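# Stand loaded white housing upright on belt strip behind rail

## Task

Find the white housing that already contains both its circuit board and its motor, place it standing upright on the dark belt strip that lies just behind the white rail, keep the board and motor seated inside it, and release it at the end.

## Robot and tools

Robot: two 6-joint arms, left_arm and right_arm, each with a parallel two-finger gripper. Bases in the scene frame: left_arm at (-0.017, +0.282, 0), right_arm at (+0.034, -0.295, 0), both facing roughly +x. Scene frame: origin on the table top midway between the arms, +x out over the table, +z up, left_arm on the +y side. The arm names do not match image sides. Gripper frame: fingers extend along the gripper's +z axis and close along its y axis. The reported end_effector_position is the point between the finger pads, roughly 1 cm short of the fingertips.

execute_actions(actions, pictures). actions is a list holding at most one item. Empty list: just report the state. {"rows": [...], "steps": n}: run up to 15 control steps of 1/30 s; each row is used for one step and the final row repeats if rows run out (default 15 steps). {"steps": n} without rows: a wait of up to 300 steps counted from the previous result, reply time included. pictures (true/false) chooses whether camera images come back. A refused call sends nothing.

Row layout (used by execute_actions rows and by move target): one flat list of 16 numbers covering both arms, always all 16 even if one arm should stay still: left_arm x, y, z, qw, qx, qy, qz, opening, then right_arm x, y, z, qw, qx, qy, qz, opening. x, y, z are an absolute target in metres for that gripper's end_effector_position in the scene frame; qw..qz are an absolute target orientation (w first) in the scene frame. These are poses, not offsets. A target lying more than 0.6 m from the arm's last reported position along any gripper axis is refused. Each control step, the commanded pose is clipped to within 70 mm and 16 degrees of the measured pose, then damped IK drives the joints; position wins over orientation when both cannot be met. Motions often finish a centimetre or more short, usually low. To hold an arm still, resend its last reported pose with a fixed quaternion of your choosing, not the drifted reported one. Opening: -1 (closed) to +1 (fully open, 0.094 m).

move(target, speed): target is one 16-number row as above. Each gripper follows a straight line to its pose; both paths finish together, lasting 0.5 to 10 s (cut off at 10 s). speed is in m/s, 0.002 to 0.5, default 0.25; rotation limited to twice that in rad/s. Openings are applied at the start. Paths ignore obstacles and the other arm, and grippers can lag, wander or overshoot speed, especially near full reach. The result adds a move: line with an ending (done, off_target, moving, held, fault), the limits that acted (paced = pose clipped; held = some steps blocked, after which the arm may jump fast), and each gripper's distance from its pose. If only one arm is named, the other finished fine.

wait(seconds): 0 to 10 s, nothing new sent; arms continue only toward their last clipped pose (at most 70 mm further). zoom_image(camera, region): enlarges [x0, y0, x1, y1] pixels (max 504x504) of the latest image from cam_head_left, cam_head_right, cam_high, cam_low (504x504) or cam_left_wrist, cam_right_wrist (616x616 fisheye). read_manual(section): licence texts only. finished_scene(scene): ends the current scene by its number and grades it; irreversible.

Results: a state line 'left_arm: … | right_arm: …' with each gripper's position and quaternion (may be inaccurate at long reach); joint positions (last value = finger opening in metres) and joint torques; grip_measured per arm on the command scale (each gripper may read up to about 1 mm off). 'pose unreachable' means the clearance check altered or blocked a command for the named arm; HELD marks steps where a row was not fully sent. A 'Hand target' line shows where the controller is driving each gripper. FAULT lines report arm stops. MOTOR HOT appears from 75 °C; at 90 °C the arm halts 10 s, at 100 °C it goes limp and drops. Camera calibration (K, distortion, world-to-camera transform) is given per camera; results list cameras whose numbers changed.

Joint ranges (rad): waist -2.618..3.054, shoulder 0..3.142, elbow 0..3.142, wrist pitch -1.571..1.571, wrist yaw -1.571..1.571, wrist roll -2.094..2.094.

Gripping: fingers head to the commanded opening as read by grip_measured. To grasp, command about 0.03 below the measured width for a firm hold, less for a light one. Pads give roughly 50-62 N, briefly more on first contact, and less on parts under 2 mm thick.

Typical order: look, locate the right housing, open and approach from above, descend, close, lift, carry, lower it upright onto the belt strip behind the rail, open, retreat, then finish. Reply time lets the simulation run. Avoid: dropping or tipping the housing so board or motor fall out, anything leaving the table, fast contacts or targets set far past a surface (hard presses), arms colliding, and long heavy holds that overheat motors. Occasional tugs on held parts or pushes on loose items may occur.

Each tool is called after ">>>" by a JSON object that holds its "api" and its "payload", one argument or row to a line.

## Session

>>> {"api": "execute_actions", "payload": {
  "actions": []
}}

Scene clock: 0.00 s of 4240.00 s.
left_arm: end_effector_position=(+0.2693, +0.4147, +0.3015) grip_measured=+1.000 end_effector_quat_wxyz=(+0.241, -0.565, +0.788, +0.037) | right_arm: end_effector_position=(+0.5056, -0.2643, +0.3535) grip_measured=+1.000 end_effector_quat_wxyz=(+0.385, +0.575, +0.534, +0.486)
Joint positions: left_arm=[ 0.34   1.484  1.833 -1.47  -0.211 -0.881  0.094] | right_arm=[-0.129  1.422  1.305 -0.116 -0.025  1.717  0.094]
Joint velocities: left_arm=[ 0.002  0.007 -0.012  0.022 -0.066 -0.037  0.   ] | right_arm=[-0.012 -0.007 -0.022  0.081 -0.022 -0.007  0.   ]
Joint torques (N m, as the arm reports them, + toward a larger angle): no reading
Hand target (left_arm): +0.267, +0.416, +0.305; +0.246, -0.564, +0.787, +0.040
Hand target (right_arm): +0.504, -0.265, +0.358; +0.390, +0.571, +0.535, +0.485
camera_calibration (this result's frames):
cam_left_wrist: T_world_to_cam=[[0.923511, -0.277619, 0.264681, -0.21592], [-0.308749, -0.947473, 0.0834848, 0.479899], [0.227601, -0.158819, -0.960716, 0.406776], [0, 0, 0, 1]] pos_world=[0.254991, 0.459351, 0.407882]
cam_right_wrist: T_world_to_cam=[[-0.193225, 0.359271, -0.913011, 0.522078], [-0.488501, 0.771784, 0.407082, 0.340208], [0.8509, 0.524665, 0.026376, -0.177226], [0, 0, 0, 1]] pos_world=[0.417872, -0.357151, 0.342845]

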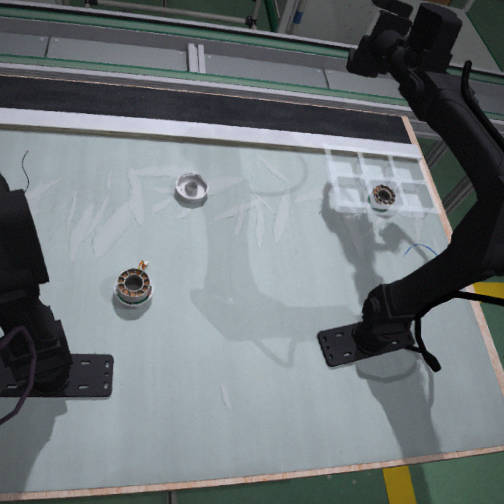

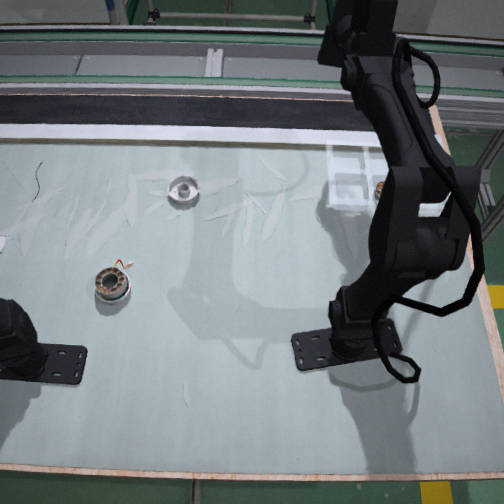

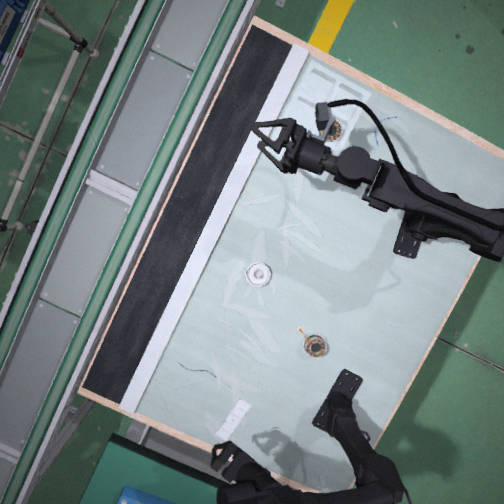

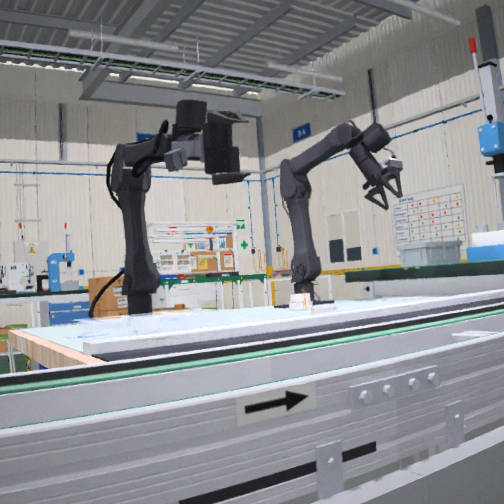

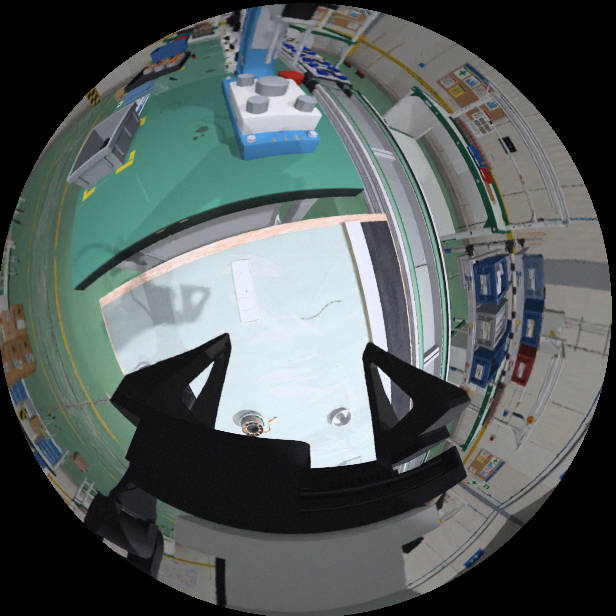

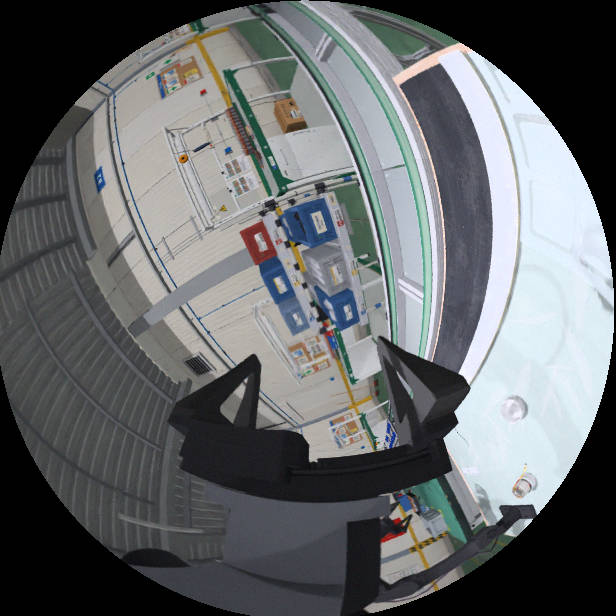

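>>> {"api": "move", "payload": {
  "target": [0.127,0.145,0.11,0,0,1,0,1, 0.5056,-0.2643,0.3535,0.385,0.575,0.534,0.486,1]
}}

Scene clock: 8.30 s of 4240.00 s.
left_arm: end_effector_position=(+0.1283, +0.1487, +0.1168) grip_measured=+1.000 end_effector_quat_wxyz=(+0.007, +0.000, +1.000, +0.004) | right_arm: end_effector_position=(+0.5056, -0.2643, +0.3535) grip_measured=+1.000 end_effector_quat_wxyz=(+0.385, +0.576, +0.533, +0.487)
Joint positions: left_arm=[-0.736  1.276  1.012 -1.302 -0.016 -0.762  0.094] | right_arm=[-0.129  1.422  1.305 -0.116 -0.025  1.72   0.094]
Joint velocities: left_arm=[-0.007  0.007  0.002 -0.022  0.037  0.007  0.   ] | right_arm=[ 0.002 -0.002 -0.007  0.051 -0.007 -0.051  0.   ]
Joint torques (N m, as the arm reports them, + toward a larger angle): left_arm=[-0.78 -2.91  5.51  0.58 -0.01 -0.02] | right_arm=[-0.02 -7.58  8.49  2.73 -0.01 -0.04]
Hand target (left_arm): +0.126, +0.149, +0.112; +0.004, +0.001, +1.000, +0.007
Hand target (right_arm): +0.506, -0.264, +0.354; +0.385, +0.575, +0.534, +0.486
Off the commanded pose (left_arm): 0.008 m, 1 deg.
Off the commanded pose (right_arm): 0.000 m, 0 deg.
After step 90, 2.17 s passed at rest.
move: done
camera_calibration (this result's frames):
cam_left_wrist: T_world_to_cam=[[0.0962354, -0.995347, 0.00478282, 0.132603], [-0.874548, -0.0822595, 0.47791, 0.0976409], [-0.475293, -0.0501747, -0.878396, 0.283668], [0, 0, 0, 1]] pos_world=[0.207456, 0.154251, 0.201875]
cam_right_wrist: T_world_to_cam=[[-0.193177, 0.362462, -0.911759, 0.522455], [-0.487784, 0.770811, 0.409778, 0.338635], [0.851322, 0.523901, 0.0279004, -0.17818], [0, 0, 0, 1]] pos_world=[0.417796, -0.357045, 0.342559]

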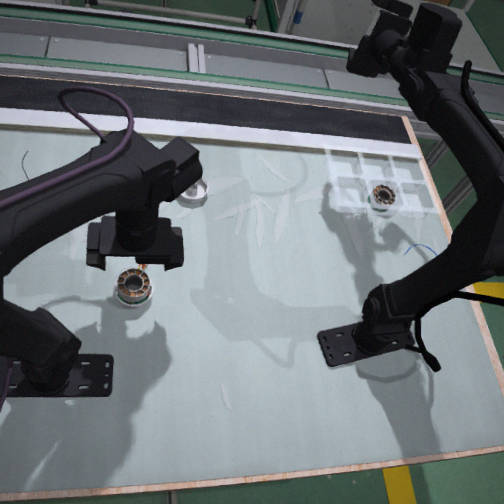

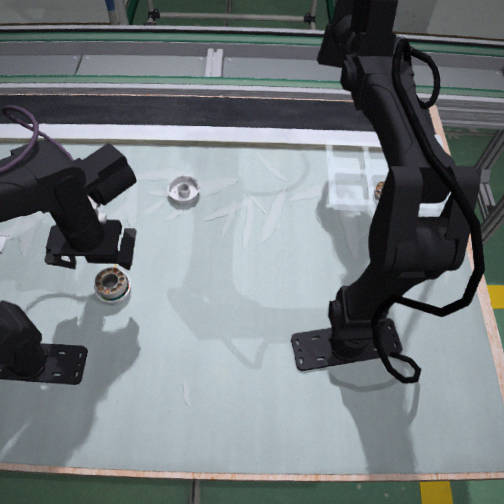

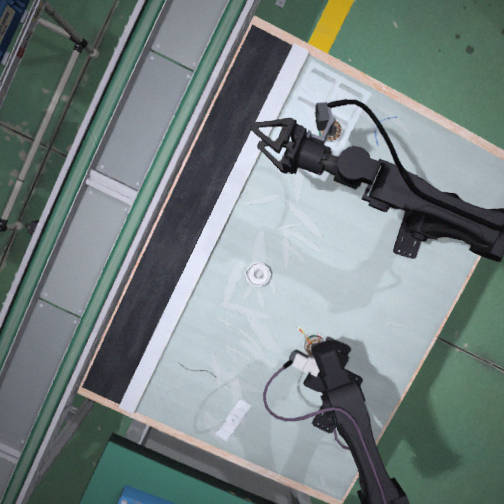

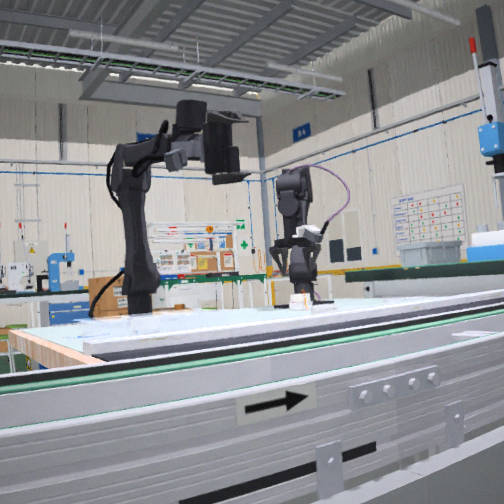

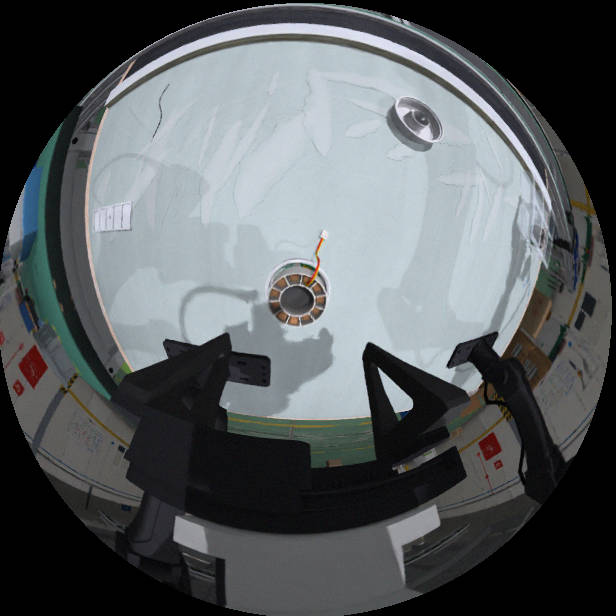

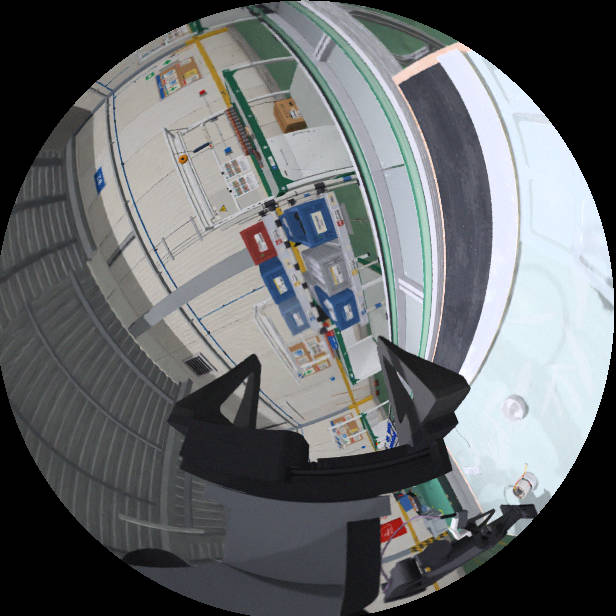

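>>> {"api": "move", "payload": {
  "target": [0.142,0.149,0.07,0,0,1,0,1, 0.5056,-0.2643,0.3535,0.385,0.575,0.534,0.486,1],
  "speed": 0.1
}}

Scene clock: 17.23 s of 4240.00 s.
left_arm: end_effector_position=(+0.1422, +0.1461, +0.0749) grip_measured=+1.000 end_effector_quat_wxyz=(+0.003, +0.001, +1.000, -0.003) | right_arm: end_effector_position=(+0.5056, -0.2643, +0.3535) grip_measured=+1.000 end_effector_quat_wxyz=(+0.384, +0.576, +0.532, +0.487)
Joint positions: left_arm=[-0.685  1.341  0.892 -1.113  0.001 -0.708  0.094] | right_arm=[-0.129  1.422  1.305 -0.116 -0.025  1.722  0.094]
Joint velocities: left_arm=[-0.017  0.007 -0.017  0.022 -0.007  0.007  0.   ] | right_arm=[ 0.002 -0.012  0.017  0.037 -0.022 -0.007  0.   ]
Joint torques (N m, as the arm reports them, + toward a larger angle): left_arm=[ 0.73 -3.35  5.46  0.59  0.02  0.11] | right_arm=[-0.05 -7.6   8.56  2.74 -0.02 -0.06]
Hand target (left_arm): +0.142, +0.149, +0.070; -0.001, +0.000, +1.000, -0.000
Hand target (right_arm): +0.506, -0.264, +0.354; +0.385, +0.575, +0.534, +0.486
Off the commanded pose (left_arm): 0.006 m, 1 deg.
Off the commanded pose (right_arm): 0.000 m, 0 deg.
After step 90, 4.90 s passed at rest.
move: done
camera_calibration (this result's frames):
cam_left_wrist: T_world_to_cam=[[0.0943182, -0.995363, 0.0189028, 0.128013], [-0.870632, -0.0732608, 0.48645, 0.127141], [-0.482809, -0.0623384, -0.873504, 0.255806], [0, 0, 0, 1]] pos_world=[0.222124, 0.15268, 0.15918]
cam_right_wrist: T_world_to_cam=[[-0.193155, 0.36388, -0.911199, 0.522621], [-0.487465, 0.770375, 0.410975, 0.337936], [0.85151, 0.523559, 0.0285771, -0.178604], [0, 0, 0, 1]] pos_world=[0.417762, -0.356998, 0.342432]

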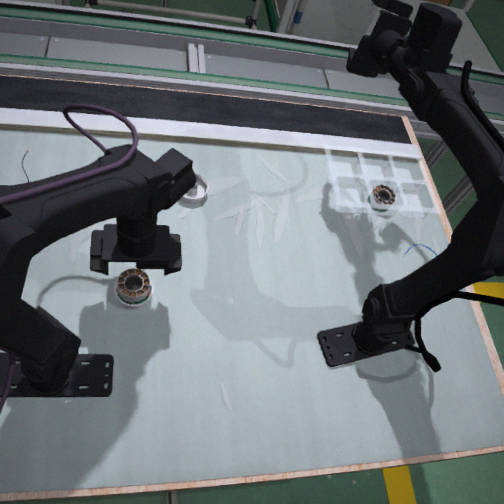

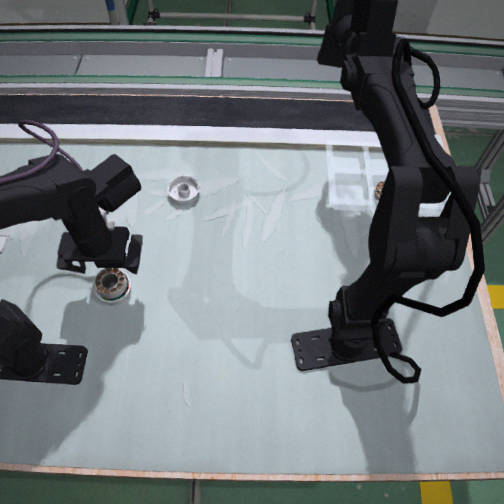

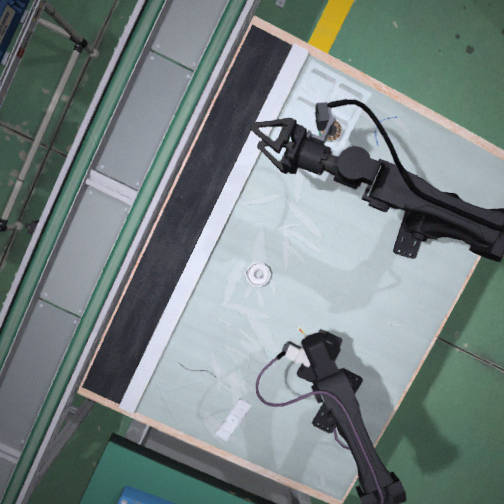

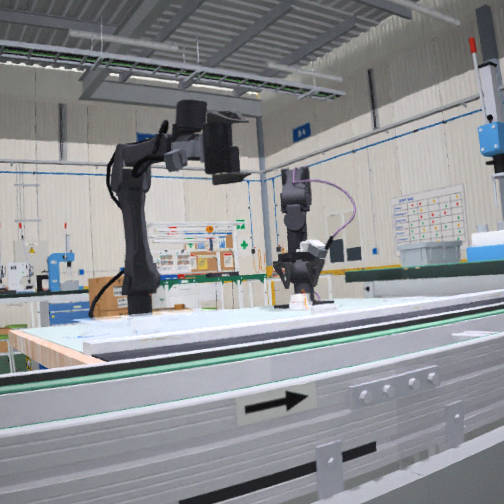

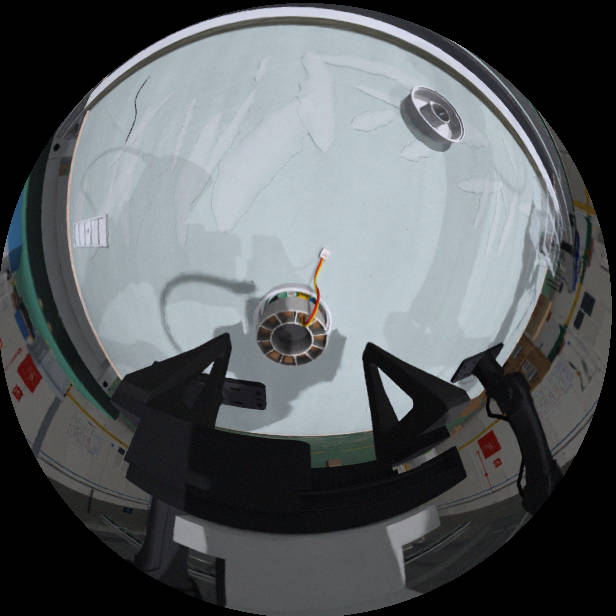

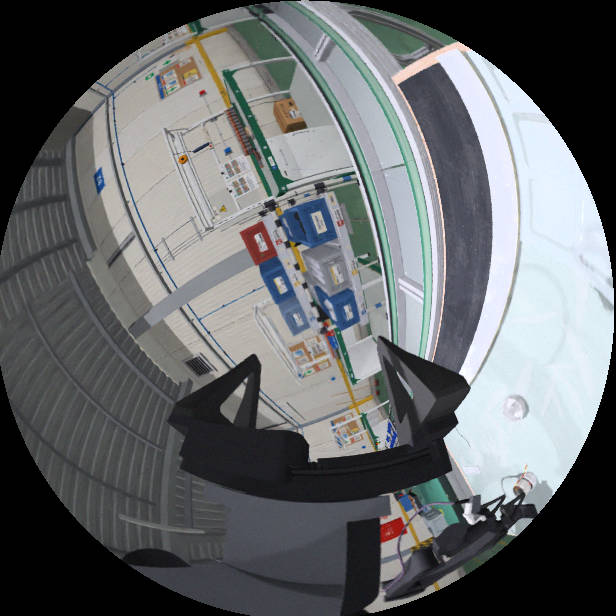

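>>> {"api": "move", "payload": {
  "target": [0.123,0.156,0.06,0,0,1,0,1, 0.5056,-0.2643,0.3535,0.385,0.575,0.534,0.486,1],
  "speed": 0.05
}}

>>> {"api": "move", "payload": {
  "target": [0.123,0.156,0.013,0,0,1,0,1, 0.5056,-0.2643,0.3535,0.385,0.575,0.534,0.486,1],
  "speed": 0.05
}}

Scene clock: 23.43 s of 4240.00 s.
left_arm: end_effector_position=(+0.1248, +0.1565, +0.0610) grip_measured=+1.000 end_effector_quat_wxyz=(-0.007, -0.000, +1.000, +0.005) | right_arm: end_effector_position=(+0.5056, -0.2643, +0.3535) grip_measured=+1.000 end_effector_quat_wxyz=(+0.384, +0.576, +0.532, +0.487)
Joint positions: left_arm=[-0.703  1.298  0.803 -1.093  0.001 -0.729  0.094] | right_arm=[-0.129  1.422  1.305 -0.116 -0.025  1.723  0.094]
Joint velocities: left_arm=[-0.007 -0.012 -0.007 -0.007 -0.007 -0.066  0.   ] | right_arm=[-0.002  0.012  0.012 -0.022 -0.022  0.007  0.   ]
Joint torques (N m, as the arm reports them, + toward a larger angle): left_arm=[-0.87 -4.57  5.21  0.55  0.   -0.02] | right_arm=[ 0.   -7.56  8.51  2.73 -0.02 -0.07]
Hand target (left_arm): +0.123, +0.156, +0.060; +0.000, +0.000, +1.000, +0.000
Hand target (right_arm): +0.506, -0.264, +0.354; +0.385, +0.575, +0.534, +0.486
Off the commanded pose (left_arm): 0.002 m, 1 deg.
Off the commanded pose (right_arm): 0.000 m, 0 deg.
After step 90, 2.40 s passed at rest.
move: done
camera_calibration (this result's frames):
cam_left_wrist: T_world_to_cam=[[0.0971612, -0.995269, 0.000229258, 0.141076], [-0.860937, -0.0839317, 0.501739, 0.119037], [-0.499346, -0.048947, -0.865019, 0.235309], [0, 0, 0, 1]] pos_world=[0.206277, 0.161917, 0.143789]
cam_right_wrist: T_world_to_cam=[[-0.193138, 0.364942, -0.910777, 0.522744], [-0.487226, 0.770047, 0.411872, 0.337411], [0.851651, 0.523302, 0.0290843, -0.178923], [0, 0, 0, 1]] pos_world=[0.417736, -0.356963, 0.342337]

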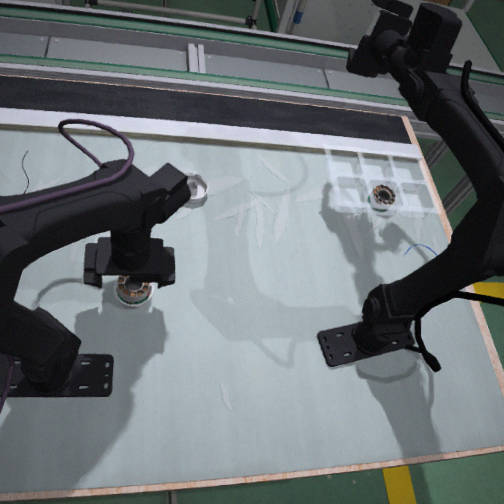

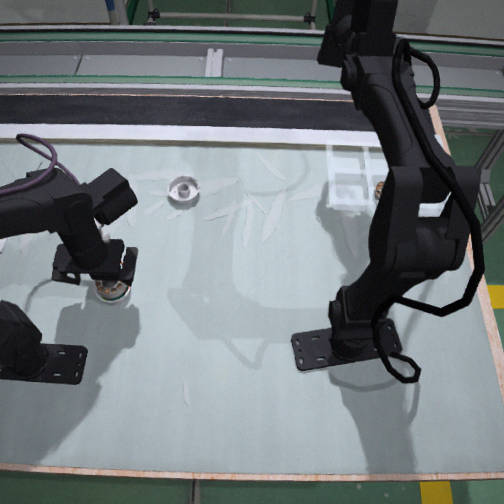

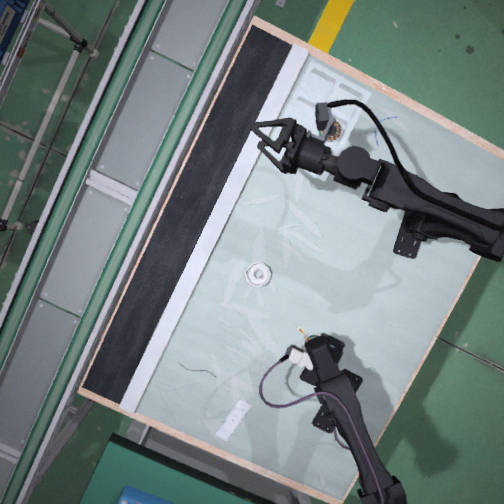

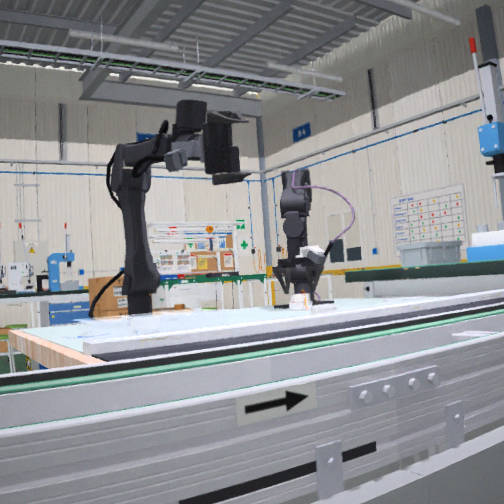

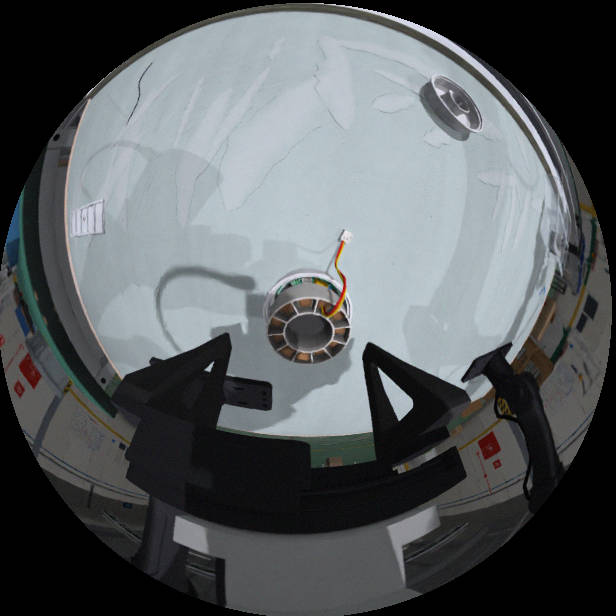

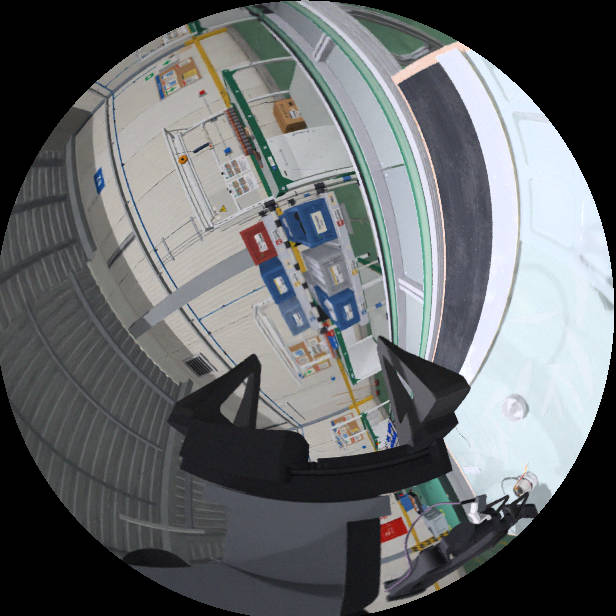

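Scene clock: 24.90 s of 4240.00 s.
left_arm: end_effector_position=(+0.1272, +0.1543, +0.0183) grip_measured=+1.000 end_effector_quat_wxyz=(+0.005, -0.002, +1.000, -0.005) | right_arm: end_effector_position=(+0.5056, -0.2643, +0.3535) grip_measured=+1.000 end_effector_quat_wxyz=(+0.384, +0.577, +0.532, +0.487)
Joint positions: left_arm=[-0.703  1.346  0.658 -0.868  0.002 -0.732  0.094] | right_arm=[-0.129  1.422  1.305 -0.116 -0.025  1.724  0.094]
Joint velocities: left_arm=[-0.012  0.007 -0.002  0.007 -0.066  0.081  0.   ] | right_arm=[ 0.002  0.002 -0.002 -0.022 -0.007  0.037  0.   ]
Joint torques (N m, as the arm reports them, + toward a larger angle): left_arm=[-0.9  -2.84  4.94  0.6   0.   -0.02] | right_arm=[-0.02 -7.57  8.5   2.73 -0.02 -0.08]
Hand target (left_arm): +0.123, +0.156, +0.013; +0.000, -0.000, +1.000, -0.000
Hand target (right_arm): +0.506, -0.264, +0.354; +0.385, +0.575, +0.534, +0.486
Off the commanded pose (left_arm): 0.007 m, 1 deg.
Off the commanded pose (right_arm): 0.000 m, 0 deg.
move: done
camera_calibration (this result's frames):
cam_left_wrist: T_world_to_cam=[[0.0995515, -0.994761, 0.0232206, 0.137863], [-0.871959, -0.0759722, 0.483648, 0.14278], [-0.47935, -0.0683953, -0.874954, 0.200148], [0, 0, 0, 1]] pos_world=[0.206715, 0.161677, 0.102864]
cam_right_wrist: T_world_to_cam=[[-0.193114, 0.366358, -0.910214, 0.522907], [-0.486907, 0.769608, 0.413068, 0.336711], [0.851838, 0.522959, 0.02976, -0.179347], [0, 0, 0, 1]] pos_world=[0.417703, -0.356915, 0.34221]

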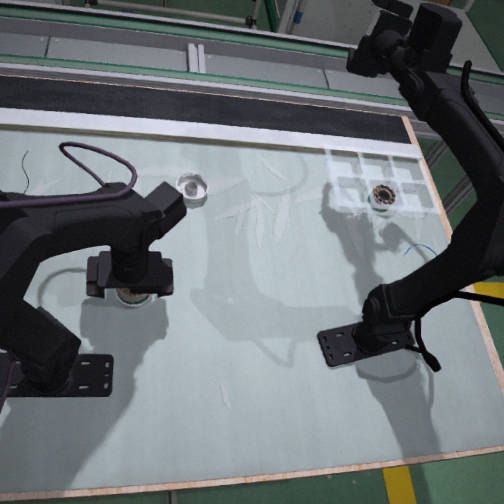

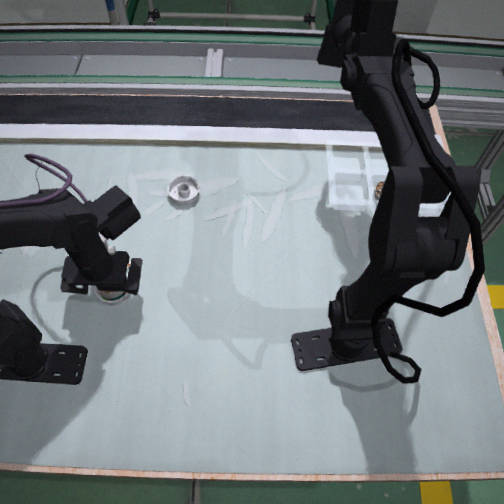

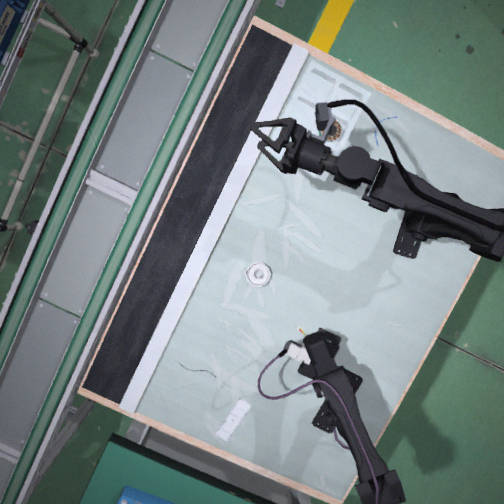

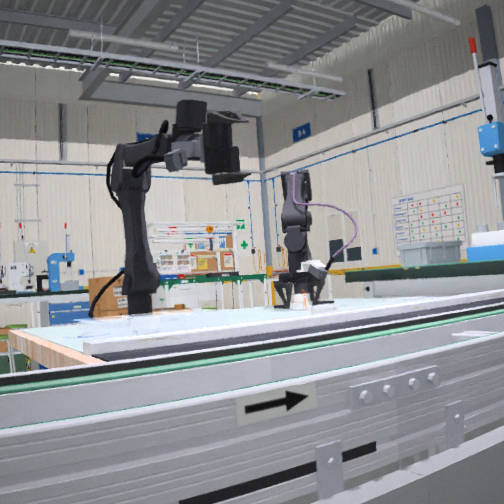

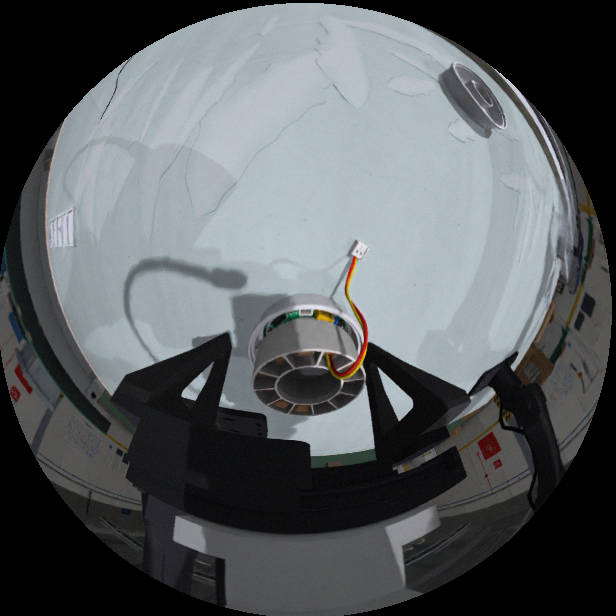

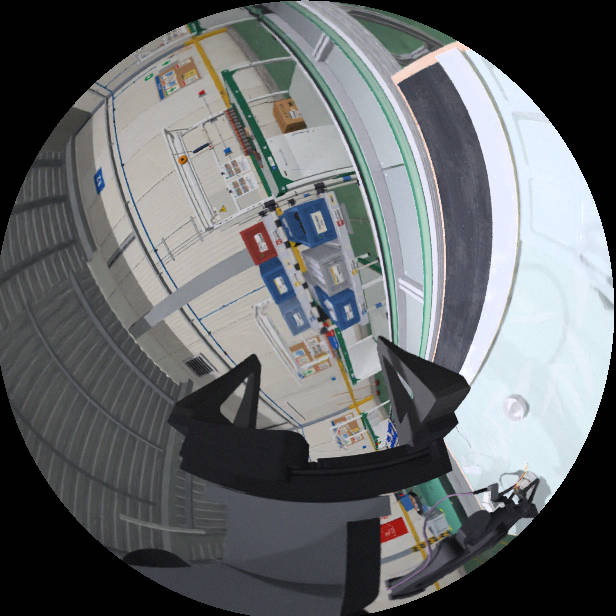

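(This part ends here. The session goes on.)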